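# Set every carton flat on the low platform

## Task

Place every carton on the low platform so it lies flat, none stacked on another and none sticking out past the platform's edges, with each carton keeping the face that pointed up at the start still pointing up; it only counts if the cartons stay that way with no robot support.

## Robot and tools

Robot: two arms, left_arm and right_arm, each ending in a vacuum tool with a suction cup. The cup point is the center of the cup's rim (36 mm across) when it touches nothing, and the cup opens along the cup point's own +z axis. About 4 cm behind the rim the tool body and its camera widen to roughly 9 cm sideways, so leave room around it.

Frame: all poses use one scene frame. Its origin sits on the table top midway between the arms, +x points out across the table, +z points up, and left_arm is on the +y side. The arm names say nothing about image sides. Reported cup positions can be slightly off, more so when an arm reaches far.

A row is one flat list of 16 numbers covering both arms, even if only one moves: left_arm x, y, z in metres, then its orientation quaternion qw, qx, qy, qz (w first), then left suction; then the same eight for right_arm. Position and quaternion are an absolute pose of the cup point in the scene frame, not an offset. Suction is in [-1, 1]: above 0.01 means on, 0.01 or less means off, and it stays at whatever was last sent. A 0 is an off command, so to leave a tool unchanged, repeat its last suction value. To keep an arm still, resend the exact pose (position and quaternion) from the result just before it came to rest. To hold an orientation, keep sending the same quaternion rather than copying the reported one, which drifts.

execute_actions: argument actions is a list with zero or one entry; optional pictures (boolean) turns the camera images on or off (they come by default). An empty list just reports the state. An entry with rows (1 to 15 rows of 16 numbers) and steps (up to 15, default 15) runs that many control steps of 1/30 s each, one row per step, the final row reused if rows run out. An entry with only steps (up to 300) is a wait that counts from the previous result, so your thinking time uses it up. A call is rejected, and nothing is sent, if any target lies more than 0.6 m from that arm's last reported position along any axis of its cup frame. Every step, the commanded pose is clipped to within 70 mm and 16 degrees of the measured pose; after the action, an arm continues only to its last clipped pose, so long moves need follow-up calls after checking the result.

move: target is one 16-number row as above; speed is the top path speed per arm in m/s, 0.002 to 0.5 (default 0.25), with turning capped at twice that in rad/s. Each cup point travels a straight line to its pose, all arms finishing together, lasting 0.5 to 10 s (cut off at 10 s). Rotation takes the shorter direction. Paths ignore obstacles and the other arm; arms may lag, wander, or overshoot the speed, especially when nearly stretched out. Suction values are applied at the start. The result adds a move: line naming the ending (done, off_target, moving, held, fault) and any limits: limits=paced means the pose was clipped, limits=held means a check blocked steps and the arm may then jump faster than requested. It also lists each cup point's remaining distance to its pose. If only one arm is named, the other finished fine.

wait: seconds from 0 to 10; the robot gets no new commands meanwhile.

zoom_image: camera is one of cam_head_left, cam_head_right, cam_left_wrist, cam_right_wrist (each 504x504); region is [x0, y0, x1, y1] in pixels with (0, 0) top-left, no larger than 504 by 504.

finished_scene: scene is the number of the current scene; this ends it irreversibly and grades it, and its result gives the next task. Replying without any tool call ends everything.

Result lines: the state line lists left_arm and right_arm cup poses. suction_measured shows vacuum: near 0 means no seal, 0.83 or more means airtight, lower means leaking. part_present turns 1 at 0.50 and back to 0 below 0.45. A pose unreachable line means the clearance check altered or blocked that arm's command; HELD marks steps where your row was not fully sent. A Hand target line shows where the controller is now driving each cup.

Picking: switch suction on and press the rim flat onto a smooth face so it seals all round; edges, holes or seams under the rim leak. Under vacuum the cup compresses, so the held object ends up as much as 12 mm nearer the tool. Vacuum alone may pull a resting carton up. To release, set the carton down on its support, then switch suction off; the cup may still touch it until the tool has backed off 15 mm. If the cup seals to the table, turn suction off to free it.

Avoid: arms are stiff, so commanding even slightly beyond a firm contact, or touching fast, can trigger a fault. Joint torque at its limit (152 N m waist, shoulder, elbow; 38 N m for forearm roll, wrist pitch, wrist roll) or 150 N of outside force freezes that arm for 10 s and it yields to the contact. Holding loads heats motors: a MOTOR HOT line warns, and an OVER-TEMPERATURE FAULT brakes the arm until it cools. Never let the arms strike or shove each other, never drop, slam or push items hard, and never let anything leave the table, which ends the scene. Loose items may occasionally get nudged by outside pushes. The simulation keeps running while you think.

Each tool is called by a JSON object that holds its "name" and its "arguments".

## Session

{"name": "execute_actions", "arguments": {"actions": []}}

Scene clock: 0.00 s of 8600.00 s.
left_arm: end_effector_position=(+0.4412, +0.3502, +0.3135) suction_measured=0.00 part_present=0 end_effector_quat_wxyz=(+0.001, -0.200, +0.980, -0.001) | right_arm: end_effector_position=(+0.4978, -0.5166, +0.3127) suction_measured=0.00 part_present=0 end_effector_quat_wxyz=(-0.000, +0.354, +0.935, -0.001)
Joint positions: left_arm=[ 0.261  0.128  0.193  0.001 -1.634  0.259] | right_arm=[ 0.265  0.129  0.191  0.002 -1.635 -0.789]
Joint velocities: left_arm=[ 0.    -0.001 -0.    -0.    -0.    -0.   ] | right_arm=[-0.001  0.     0.001 -0.     0.001 -0.001]
Hand target (left_arm): +0.441, +0.350, +0.313; +0.001, -0.200, +0.980, -0.001
Hand target (right_arm): +0.498, -0.517, +0.313; -0.000, +0.354, +0.935, -0.001

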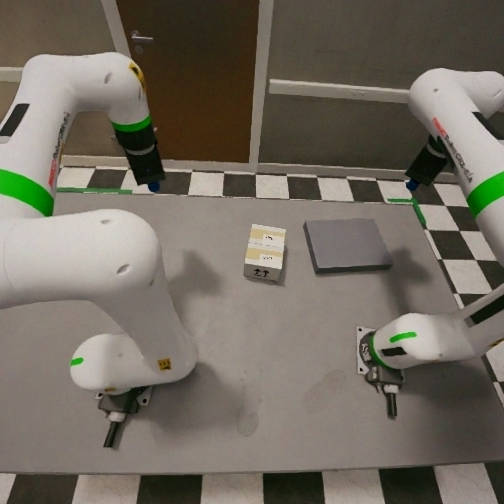

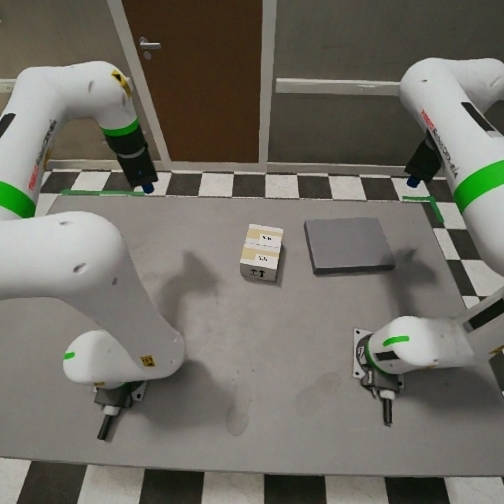

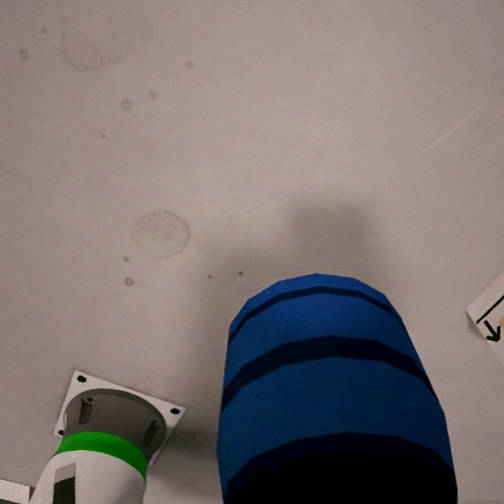

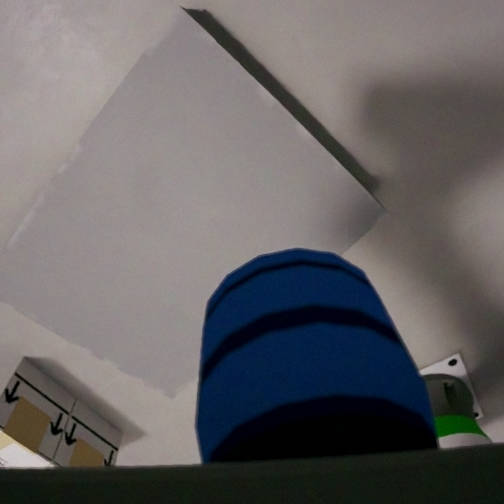

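{"name": "move", "arguments": {"target": [0.4412,0.3502,0.3135,0,-0.2,0.98,0,0,0.45,-0.1,0.35,0,0,1,0,0]}}

Scene clock: 3.30 s of 8600.00 s.
left_arm: end_effector_position=(+0.4412, +0.3502, +0.3135) suction_measured=0.00 part_present=0 end_effector_quat_wxyz=(-0.000, -0.200, +0.980, -0.000) | right_arm: end_effector_position=(+0.4500, -0.1010, +0.3501) suction_measured=0.00 part_present=0 end_effector_quat_wxyz=(+0.001, +0.000, +1.000, -0.000)
Joint positions: left_arm=[ 0.26   0.129  0.194  0.    -1.636  0.259] | right_arm=[ 1.066  0.253  0.426  0.002 -1.742 -0.865]
Joint velocities: left_arm=[ 0.001  0.    -0.001 -0.     0.    -0.   ] | right_arm=[ 0.     0.002  0.003 -0.    -0.002  0.001]
Hand target (left_arm): +0.441, +0.350, +0.314; -0.000, -0.200, +0.980, -0.000
Hand target (right_arm): +0.450, -0.101, +0.350; +0.001, +0.000, +1.000, -0.000
Off the commanded pose (left_arm): 0.000 m, 0 deg.
Off the commanded pose (right_arm): 0.001 m, 0 deg.
move: done

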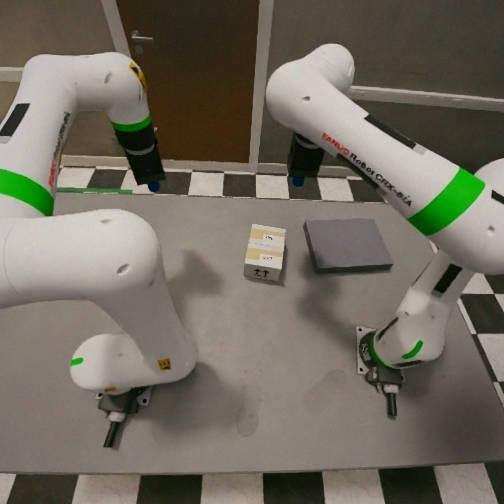

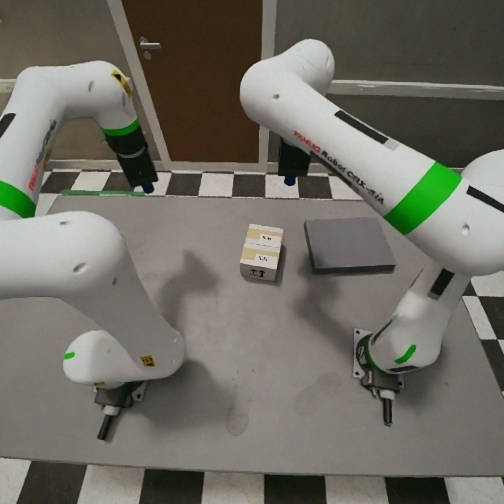

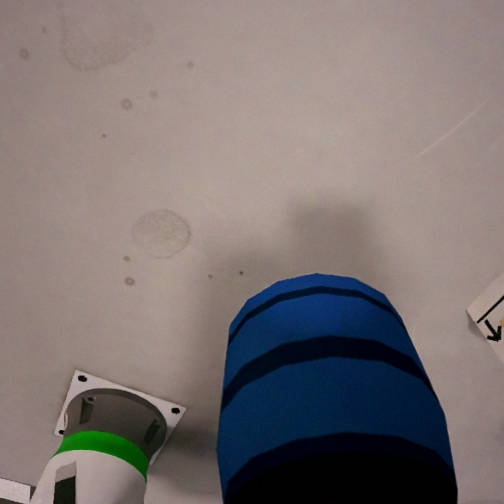

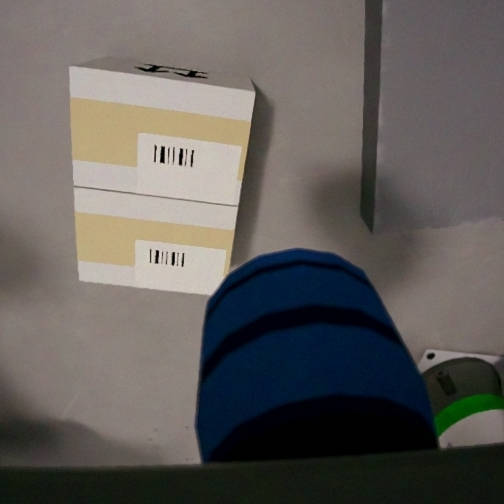

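{"name": "move", "arguments": {"target": [0.4412,0.3502,0.3135,0,-0.2,0.98,0,0,0.44,-0.03,0.15,0,0,1,0,0]}}

Scene clock: 5.73 s of 8600.00 s.
left_arm: end_effector_position=(+0.4412, +0.3502, +0.3135) suction_measured=0.00 part_present=0 end_effector_quat_wxyz=(-0.000, -0.200, +0.980, +0.000) | right_arm: end_effector_position=(+0.4402, -0.0297, +0.1502) suction_measured=0.00 part_present=0 end_effector_quat_wxyz=(+0.000, -0.000, +1.000, +0.000)
Joint positions: left_arm=[ 0.26   0.129  0.194  0.    -1.636  0.259] | right_arm=[ 1.159  0.373  0.112  0.    -1.31  -0.957]
Joint velocities: left_arm=[ 0.     0.001  0.001  0.001 -0.    -0.   ] | right_arm=[ 0.001  0.002 -0.001 -0.     0.002  0.   ]
Hand target (left_arm): +0.441, +0.350, +0.314; -0.000, -0.200, +0.980, +0.000
Hand target (right_arm): +0.440, -0.030, +0.150; +0.000, -0.000, +1.000, +0.000
Off the commanded pose (left_arm): 0.000 m, 0 deg.
Off the commanded pose (right_arm): 0.000 m, 0 deg.
move: done

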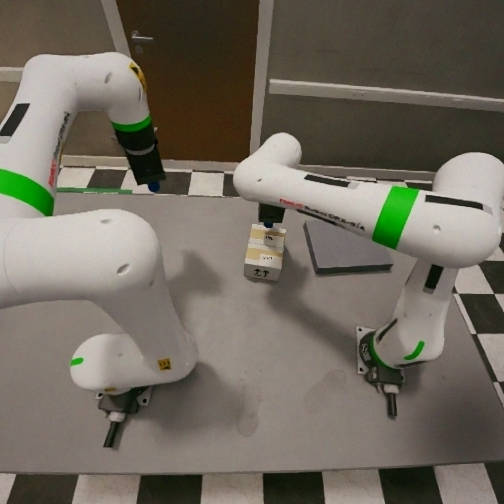

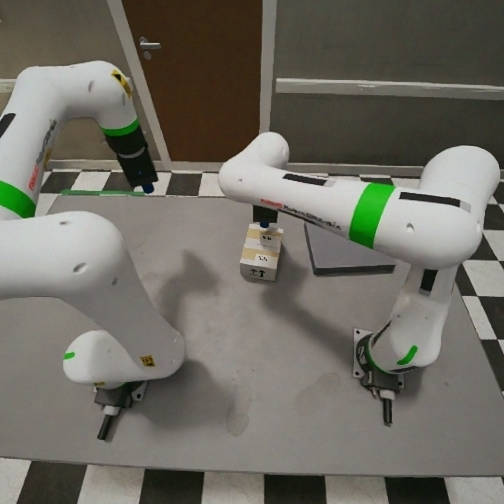

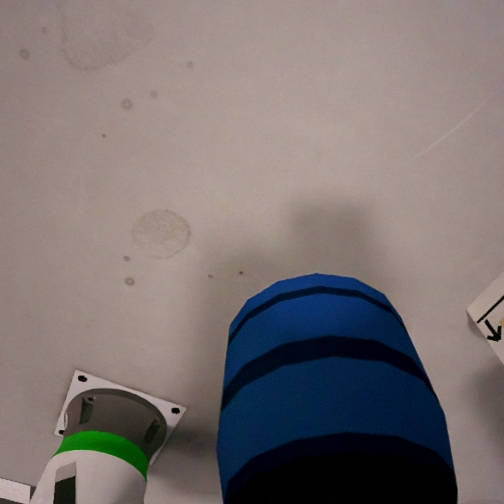

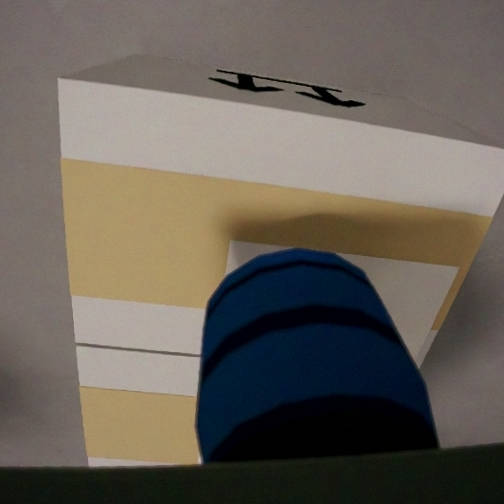

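{"name": "move", "arguments": {"target": [0.4412,0.3502,0.3135,0,-0.2,0.98,0,0,0.42,-0.025,0.095,0,0,1,0,1], "speed": 0.08}}

Scene clock: 8.20 s of 8600.00 s.
left_arm: end_effector_position=(+0.4412, +0.3502, +0.3135) suction_measured=0.00 part_present=0 end_effector_quat_wxyz=(-0.000, -0.200, +0.980, +0.000) | right_arm: end_effector_position=(+0.4201, -0.0249, +0.0950) suction_measured=0.85 part_present=1 end_effector_quat_wxyz=(+0.000, -0.000, +1.000, +0.000)
Joint positions: left_arm=[ 0.26   0.129  0.194  0.    -1.636  0.259] | right_arm=[ 1.194  0.388 -0.001 -0.    -1.181 -0.993]
Joint velocities: left_arm=[-0.     0.001 -0.     0.001  0.     0.   ] | right_arm=[ 0.002  0.001 -0.001  0.     0.004 -0.   ]
Hand target (left_arm): +0.441, +0.350, +0.314; -0.000, -0.200, +0.980, +0.000
Hand target (right_arm): +0.420, -0.025, +0.095; +0.000, -0.000, +1.000, +0.000
Off the commanded pose (left_arm): 0.000 m, 0 deg.
Off the commanded pose (right_arm): 0.000 m, 0 deg.
move: done

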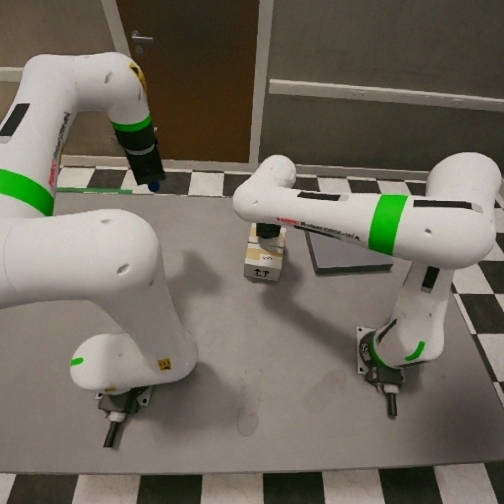

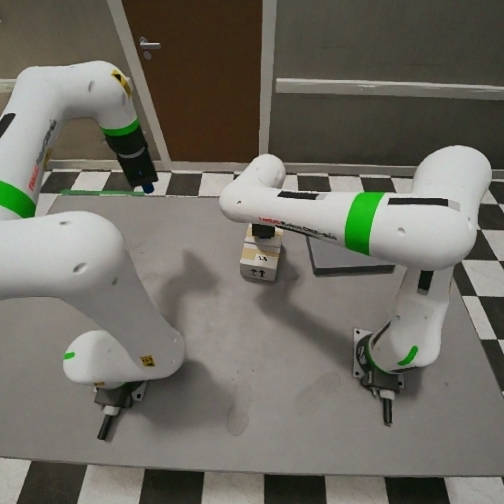

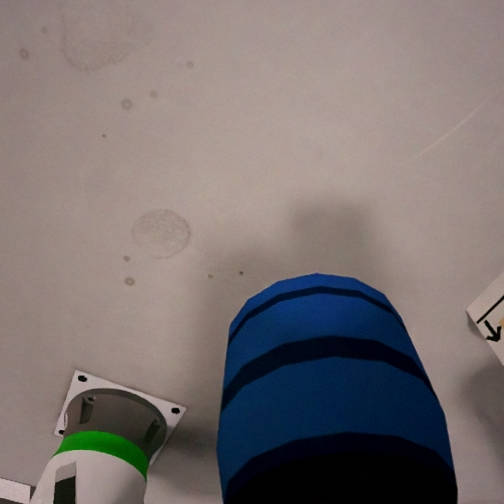

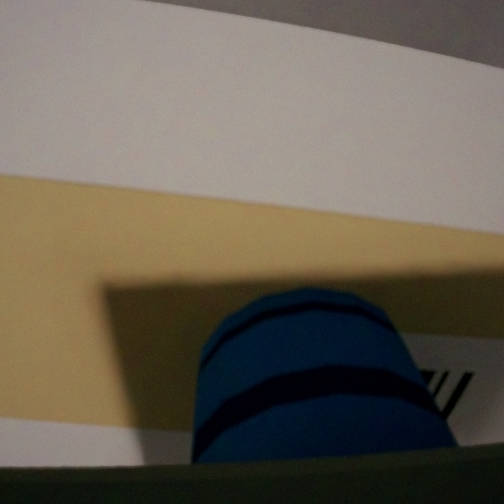

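{"name": "move", "arguments": {"target": [0.4412,0.3502,0.3135,0,-0.2,0.98,0,0,0.425,-0.025,0.17,0,0,1,0,1], "speed": 0.15}}

{"name": "move", "arguments": {"target": [0.4412,0.3502,0.3135,0,-0.2,0.98,0,0,0.5,-0.37,0.16,0,-0.13,0.99,0,1]}}

{"name": "zoom_image", "arguments": {"camera": "cam_head_left", "region": [270,170,430,300]}}

Scene clock: 11.33 s of 8600.00 s.
left_arm: end_effector_position=(+0.4412, +0.3502, +0.3135) suction_measured=0.00 part_present=0 end_effector_quat_wxyz=(-0.000, -0.200, +0.980, +0.000) | right_arm: end_effector_position=(+0.4249, -0.0251, +0.1699) suction_measured=0.90 part_present=1 end_effector_quat_wxyz=(+0.000, +0.000, +1.000, -0.000)
Joint positions: left_arm=[ 0.26   0.129  0.194 -0.    -1.636  0.259] | right_arm=[ 1.186  0.341  0.117  0.    -1.347 -0.986]
Joint velocities: left_arm=[-0.002 -0.    -0.    -0.     0.     0.   ] | right_arm=[-0.002 -0.     0.001 -0.001 -0.     0.   ]
Hand target (left_arm): +0.441, +0.350, +0.314; -0.000, -0.200, +0.980, +0.000
Hand target (right_arm): +0.425, -0.025, +0.170; +0.000, +0.000, +1.000, -0.000
Off the commanded pose (left_arm): 0.000 m, 0 deg.
Off the commanded pose (right_arm): 0.000 m, 0 deg.
move: done

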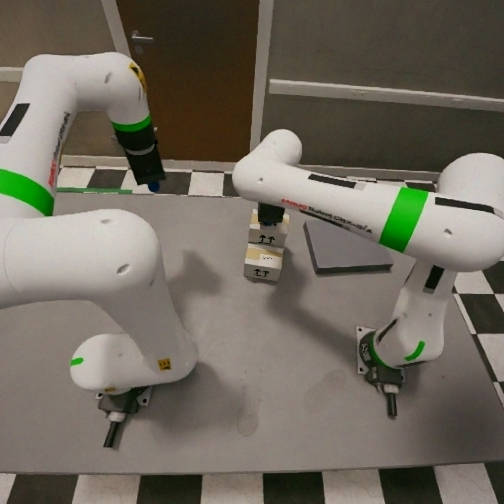

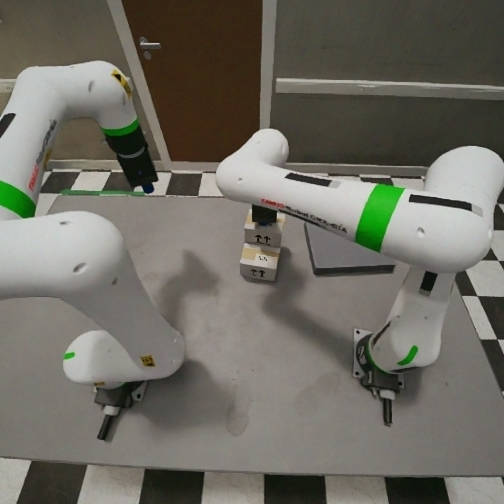

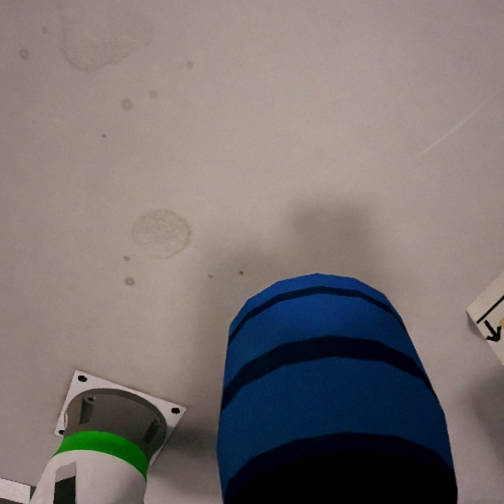

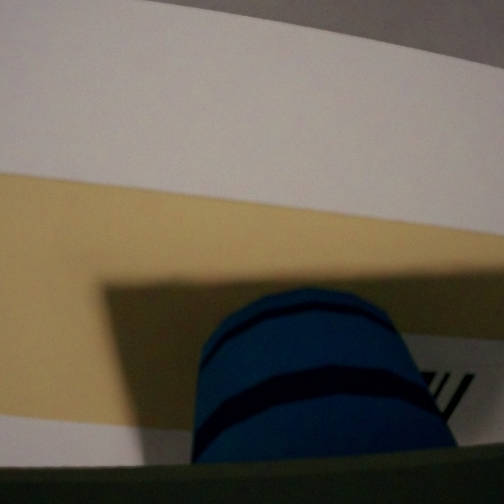

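Scene clock: 13.23 s of 8600.00 s.
left_arm: end_effector_position=(+0.4412, +0.3502, +0.3135) suction_measured=0.00 part_present=0 end_effector_quat_wxyz=(-0.000, -0.200, +0.980, +0.000) | right_arm: end_effector_position=(+0.5000, -0.3694, +0.1598) suction_measured=0.90 part_present=1 end_effector_quat_wxyz=(-0.001, -0.130, +0.991, +0.000)
Joint positions: left_arm=[ 0.26   0.129  0.194 -0.    -1.636  0.259] | right_arm=[ 0.564  0.158 -0.135 -0.    -1.28  -0.102]
Joint velocities: left_arm=[-0.001  0.001  0.    -0.001  0.    -0.001] | right_arm=[-0.003  0.001  0.001 -0.001  0.001  0.003]
Hand target (left_arm): +0.441, +0.350, +0.314; -0.000, -0.200, +0.980, +0.000
Hand target (right_arm): +0.500, -0.369, +0.160; -0.001, -0.130, +0.991, +0.000
Off the commanded pose (left_arm): 0.000 m, 0 deg.
Off the commanded pose (right_arm): 0.001 m, 0 deg.
move: done

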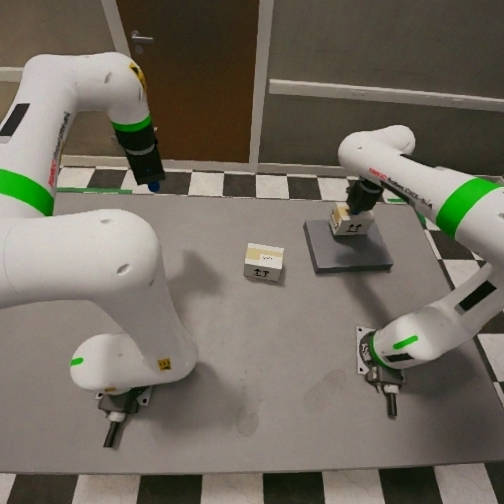

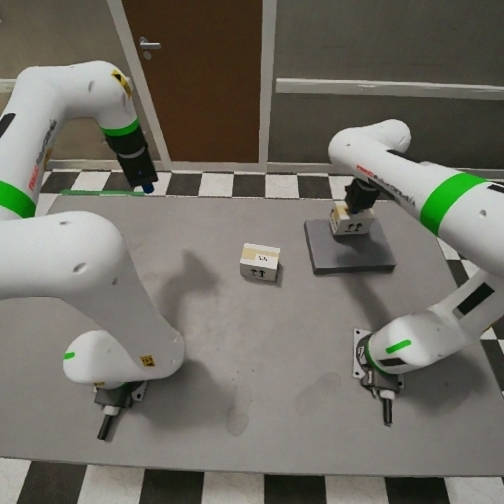

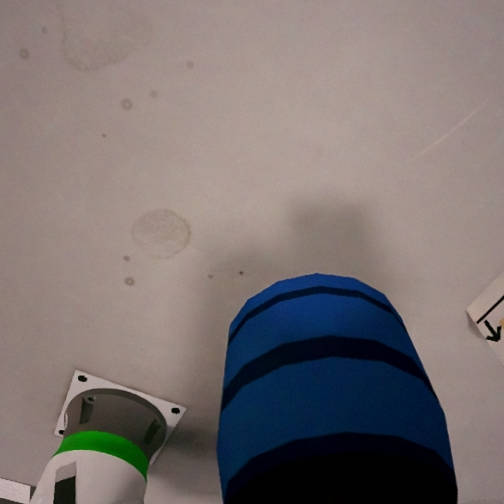

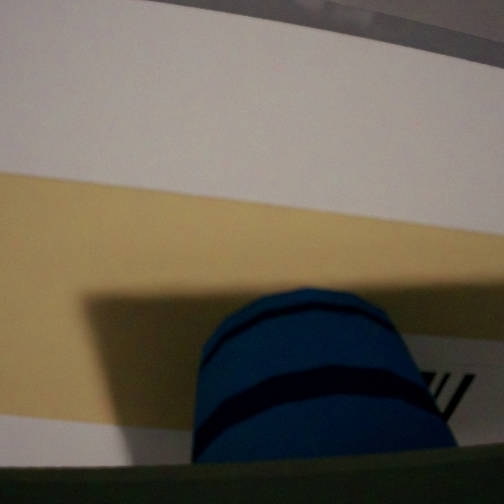

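Region (270, 170, 430, 300) of cam_head_left's 504x504 image, scaled by 3.150, with more detail than that image has; it fills the top 410 rows of this view, and the rest is white.

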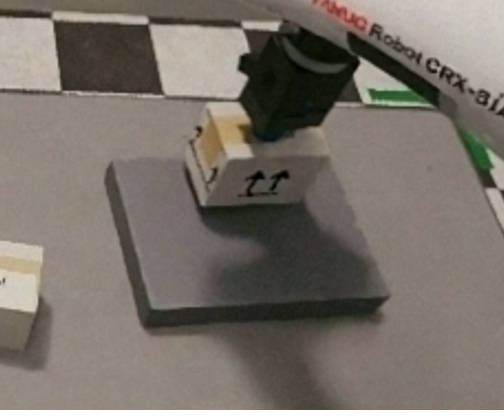

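{"name": "move", "arguments": {"target": [0.4412,0.3502,0.3135,0,-0.2,0.98,0,0,0.49,-0.37,0.135,0,-0.13,0.99,0,1], "speed": 0.04}}

{"name": "zoom_image", "arguments": {"camera": "cam_head_left", "region": [290,190,410,290]}}

Scene clock: 15.30 s of 8600.00 s.
left_arm: end_effector_position=(+0.4412, +0.3502, +0.3135) suction_measured=0.00 part_present=0 end_effector_quat_wxyz=(-0.000, -0.200, +0.980, +0.000) | right_arm: end_effector_position=(+0.4901, -0.3700, +0.1350) suction_measured=0.90 part_present=1 end_effector_quat_wxyz=(+0.000, -0.130, +0.991, +0.000)
Joint positions: left_arm=[ 0.26   0.129  0.194 -0.    -1.636  0.259] | right_arm=[ 0.571  0.152 -0.202 -0.    -1.216 -0.109]
Joint velocities: left_arm=[ 0.    -0.     0.001  0.    -0.     0.   ] | right_arm=[ 0.002 -0.001 -0.003 -0.     0.003  0.   ]
Hand target (left_arm): +0.441, +0.350, +0.314; -0.000, -0.200, +0.980, +0.000
Hand target (right_arm): +0.490, -0.370, +0.135; +0.000, -0.130, +0.991, +0.000
Off the commanded pose (left_arm): 0.000 m, 0 deg.
Off the commanded pose (right_arm): 0.000 m, 0 deg.
move: done

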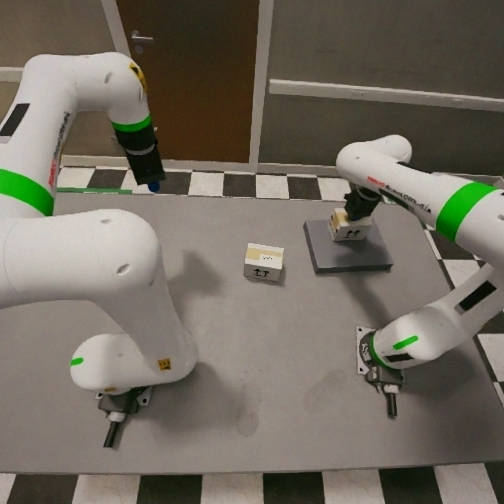

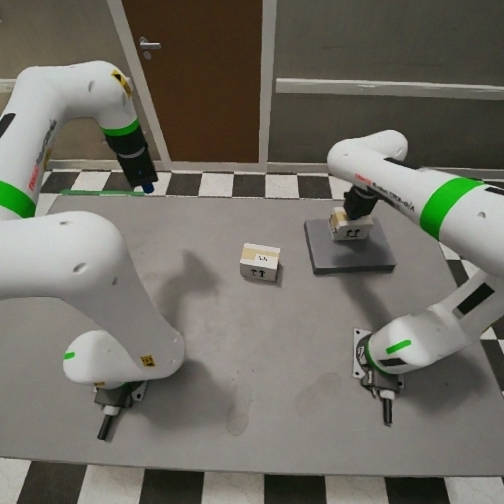

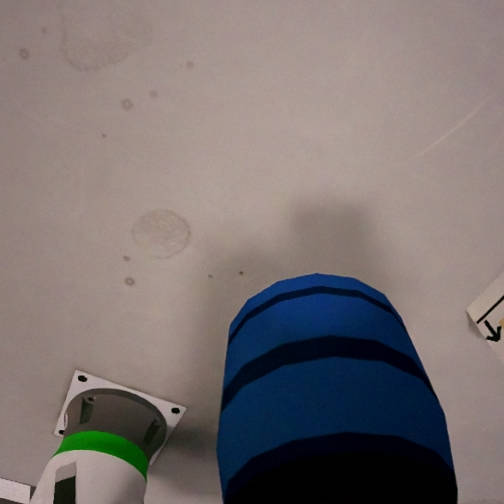

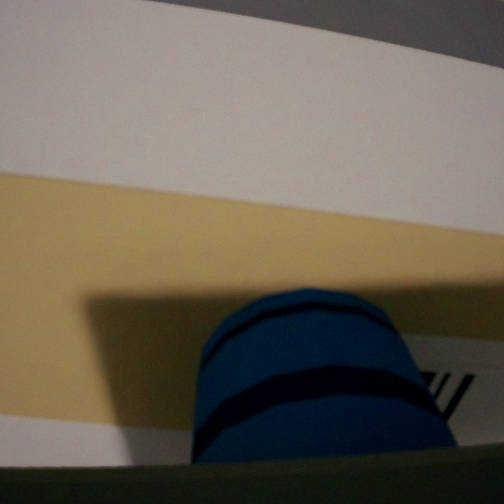

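Region (290, 190, 410, 290) of cam_head_left's 504x504 image, scaled by 4.200, with more detail than that image has.

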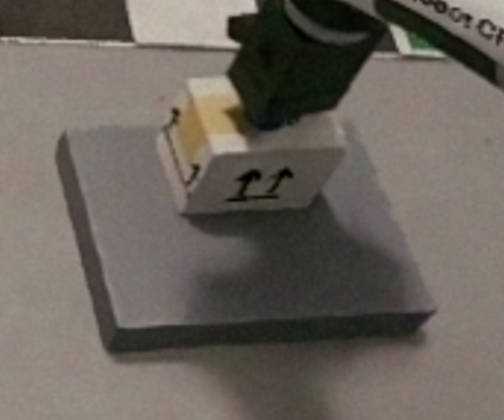

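{"name": "move", "arguments": {"target": [0.4412,0.3502,0.3135,0,-0.2,0.98,0,0,0.49,-0.37,0.128,0,-0.13,0.99,0,1], "speed": 0.015}}

{"name": "execute_actions", "arguments": {"actions": [{"rows":[[0.4412,0.3502,0.3135,0,-0.2,0.98,0,0,0.49,-0.37,0.128,0,-0.13,0.99,0,0]]}]}}

Scene clock: 26.73 s of 8600.00 s.
left_arm: end_effector_position=(+0.4412, +0.3502, +0.3135) suction_measured=0.00 part_present=0 end_effector_quat_wxyz=(-0.000, -0.200, +0.980, +0.000) | right_arm: end_effector_position=(+0.4905, -0.3702, +0.1341) suction_measured=0.90 part_present=1 end_effector_quat_wxyz=(+0.002, -0.131, +0.991, -0.000)
Joint positions: left_arm=[ 0.26   0.129  0.194 -0.    -1.636  0.259] | right_arm=[ 0.571  0.152 -0.206  0.001 -1.211 -0.109]
Joint velocities: left_arm=[ 0.001  0.     0.001 -0.001 -0.    -0.   ] | right_arm=[-0.001 -0.    -0.001 -0.     0.001 -0.001]
Hand target (left_arm): +0.441, +0.350, +0.314; -0.000, -0.200, +0.980, +0.000
Hand target (right_arm): +0.490, -0.370, +0.134; +0.001, -0.131, +0.991, -0.000
Off the commanded pose (left_arm): 0.000 m, 0 deg.
Off the commanded pose (right_arm): 0.006 m, 0 deg.
FORCE FAULT: contact force on the right arm reached its limit, and that arm stopped for 10 seconds. The contact can be on any part of that arm, not only on its tool. That arm's remaining commands of this call were not run. That arm holds still and accepts commands again. Move the arm away from the contact; if what it grips holds it there, let go first. Pushing or pulling that hard again can fault the arm again.
move: fault (right_arm)

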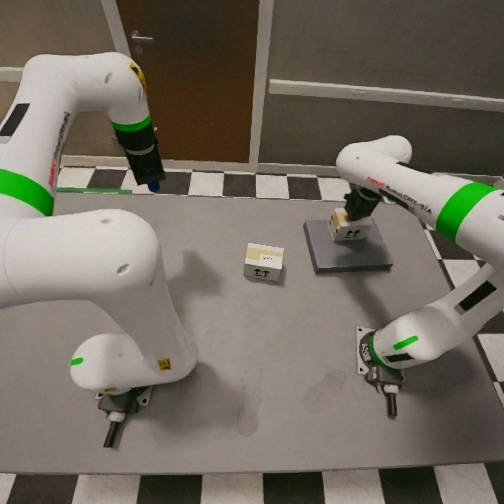

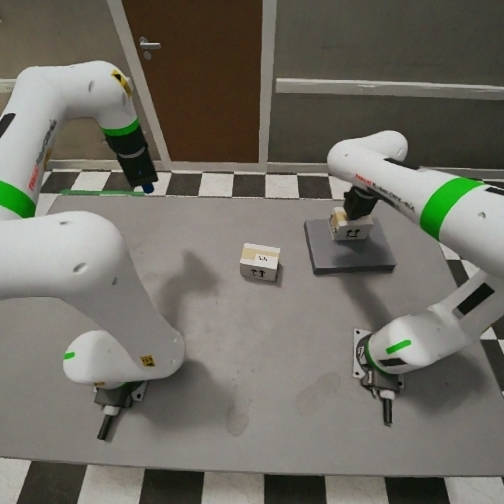

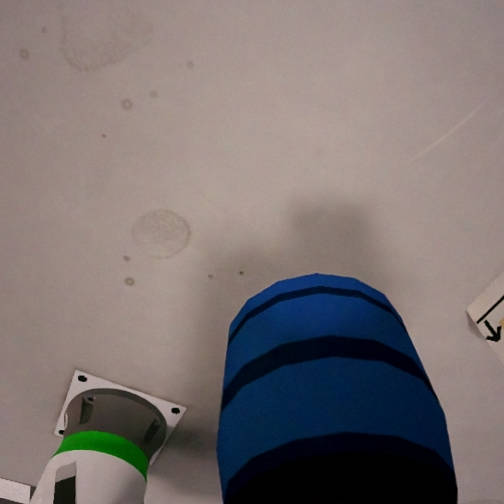

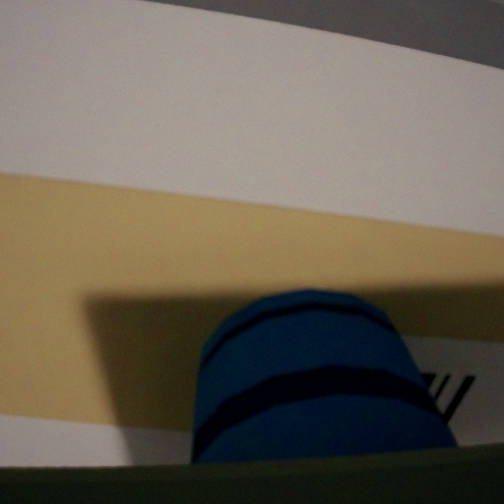

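not run: a fault stop came before this call.

{"name": "execute_actions", "arguments": {"actions": [{"rows":[[0.4412,0.3502,0.3135,0,-0.2,0.98,0,0,0.49,-0.37,0.136,0,-0.13,0.99,0,0]],"steps":10}], "pictures": false}}

{"name": "move", "arguments": {"target": [0.4412,0.3502,0.3135,0,-0.2,0.98,0,0,0.49,-0.37,0.19,0,-0.13,0.99,0,0]}}

{"name": "move", "arguments": {"target": [0.4412,0.3502,0.3135,0,-0.2,0.98,0,0,0.325,-0.012,0.13,0,0,1,0,0]}}

Scene clock: 28.57 s of 8600.00 s.
left_arm: end_effector_position=(+0.4412, +0.3502, +0.3135) suction_measured=0.00 part_present=0 end_effector_quat_wxyz=(+0.000, -0.200, +0.980, +0.000) | right_arm: end_effector_position=(+0.4900, -0.3700, +0.1359) suction_measured=0.00 part_present=0 end_effector_quat_wxyz=(-0.000, -0.130, +0.991, -0.000)
Joint positions: left_arm=[ 0.26   0.129  0.194 -0.    -1.636  0.259] | right_arm=[ 0.571  0.151 -0.201  0.    -1.219 -0.109]
Joint velocities: left_arm=[-0.002 -0.001  0.001 -0.    -0.001 -0.   ] | right_arm=[ 0.002 -0.001 -0.    -0.    -0.003 -0.002]
Hand target (left_arm): +0.441, +0.350, +0.314; -0.000, -0.200, +0.980, +0.000
Hand target (right_arm): +0.490, -0.370, +0.136; -0.000, -0.130, +0.991, -0.000
Off the commanded pose (left_arm): 0.000 m, 0 deg.
Off the commanded pose (right_arm): 0.000 m, 0 deg.
Steps of this call (steps 1 to 45: nothing new was sent; steps 46 to 55: all 10 steps of this action). Readings (end_effector_position | what the end effector reports):
46: left_arm (+0.4412, +0.3502, +0.3135) | right_arm (+0.4905, -0.3702, +0.1342) | left_arm suction_measured=0.00 part_present=0 | right_arm suction_measured=0.54 part_present=1
47: left_arm (+0.4412, +0.3502, +0.3135) | right_arm (+0.4904, -0.3702, +0.1347) | left_arm suction_measured=0.00 part_present=0 | right_arm suction_measured=0.05 part_present=0
49: left_arm (+0.4412, +0.3502, +0.3135) | right_arm (+0.4902, -0.3701, +0.1354) | left_arm suction_measured=0.00 part_present=0 | right_arm suction_measured=0.00 part_present=0
53: left_arm (+0.4412, +0.3502, +0.3135) | right_arm (+0.4900, -0.3700, +0.1359) | left_arm suction_measured=0.00 part_present=0 | right_arm suction_measured=0.00 part_present=0
55: the state above

Scene clock: 29.60 s of 8600.00 s.
left_arm: end_effector_position=(+0.4412, +0.3502, +0.3135) suction_measured=0.00 part_present=0 end_effector_quat_wxyz=(+0.000, -0.200, +0.980, +0.000) | right_arm: end_effector_position=(+0.4899, -0.3700, +0.1899) suction_measured=0.00 part_present=0 end_effector_quat_wxyz=(+0.000, -0.130, +0.992, -0.000)
Joint positions: left_arm=[ 0.26   0.129  0.194 -0.    -1.636  0.259] | right_arm=[ 0.571  0.113 -0.113  0.    -1.344 -0.109]
Joint velocities: left_arm=[-0.002  0.    -0.001  0.001  0.001 -0.001] | right_arm=[ 0.001 -0.001  0.003 -0.    -0.002  0.   ]
Hand target (left_arm): +0.441, +0.350, +0.313; -0.000, -0.200, +0.980, +0.000
Hand target (right_arm): +0.490, -0.370, +0.190; +0.000, -0.130, +0.992, -0.000
Off the commanded pose (left_arm): 0.000 m, 0 deg.
Off the commanded pose (right_arm): 0.000 m, 0 deg.
move: done

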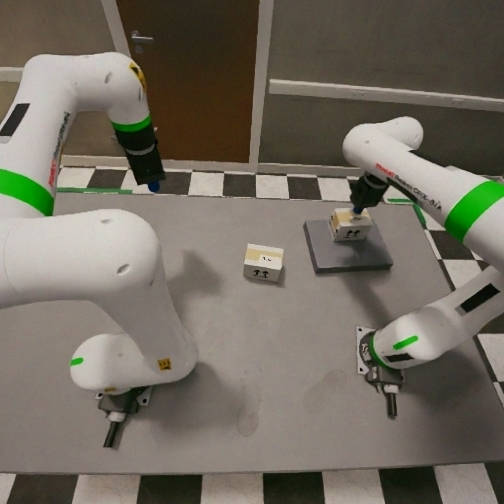

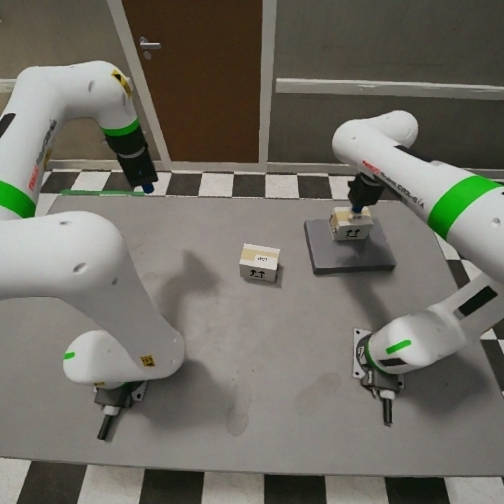

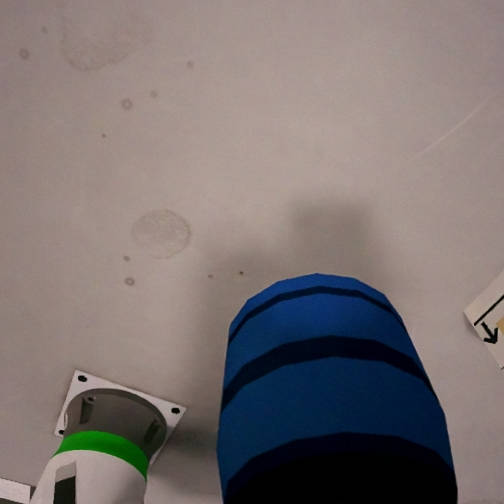

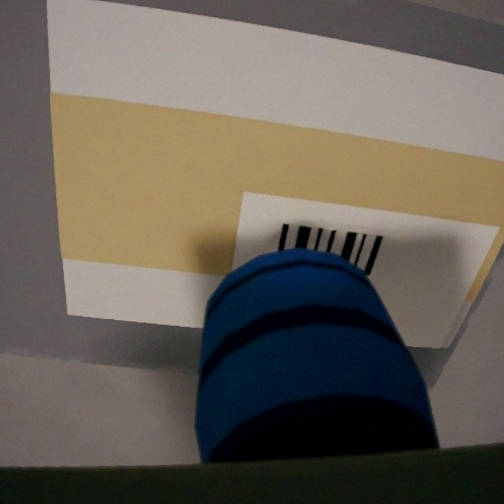

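Scene clock: 31.67 s of 8600.00 s.
left_arm: end_effector_position=(+0.4412, +0.3502, +0.3135) suction_measured=0.00 part_present=0 end_effector_quat_wxyz=(+0.000, -0.200, +0.980, +0.000) | right_arm: end_effector_position=(+0.3252, -0.0126, +0.1301) suction_measured=0.00 part_present=0 end_effector_quat_wxyz=(+0.001, -0.000, +1.000, +0.000)
Joint positions: left_arm=[ 0.26   0.129  0.194 -0.    -1.636  0.259] | right_arm=[ 1.365  0.228 -0.125  0.002 -1.217 -1.165]
Joint velocities: left_arm=[-0.    -0.     0.    -0.001  0.    -0.001] | right_arm=[ 0.     0.003  0.002  0.    -0.001 -0.004]
Hand target (left_arm): +0.441, +0.350, +0.313; -0.000, -0.200, +0.980, +0.000
Hand target (right_arm): +0.325, -0.013, +0.130; +0.001, -0.000, +1.000, +0.000
Off the commanded pose (left_arm): 0.000 m, 0 deg.
Off the commanded pose (right_arm): 0.001 m, 0 deg.
move: done

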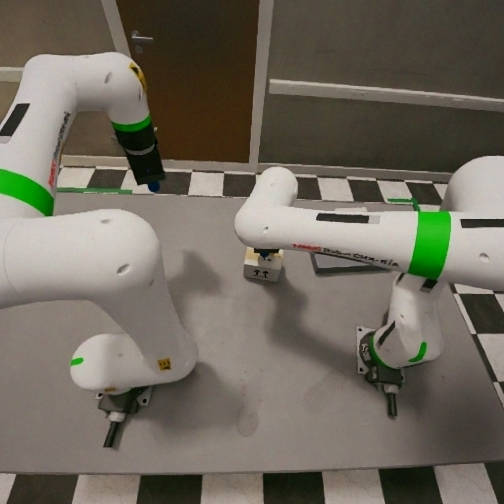

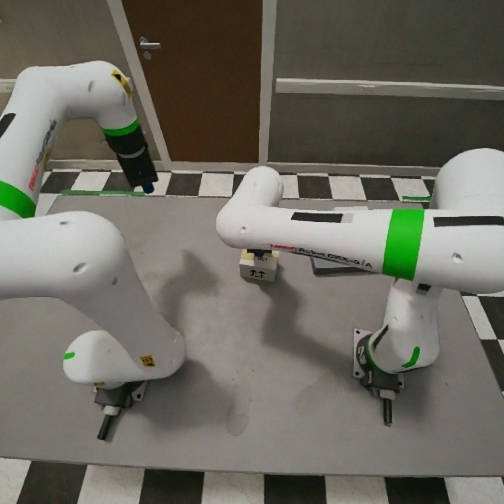

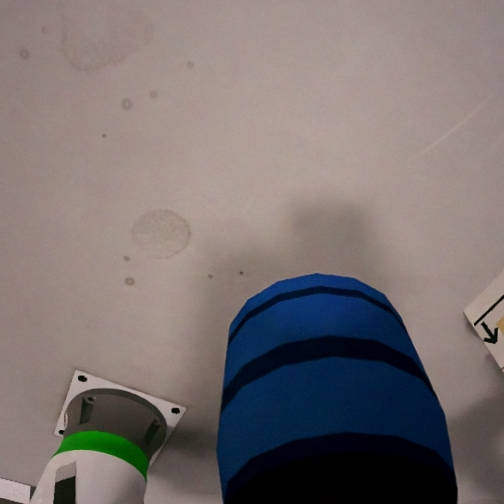

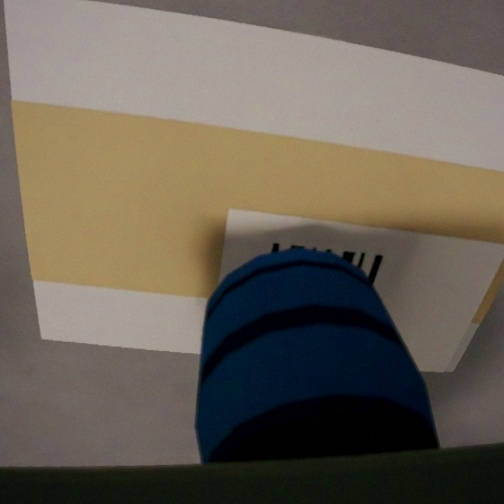

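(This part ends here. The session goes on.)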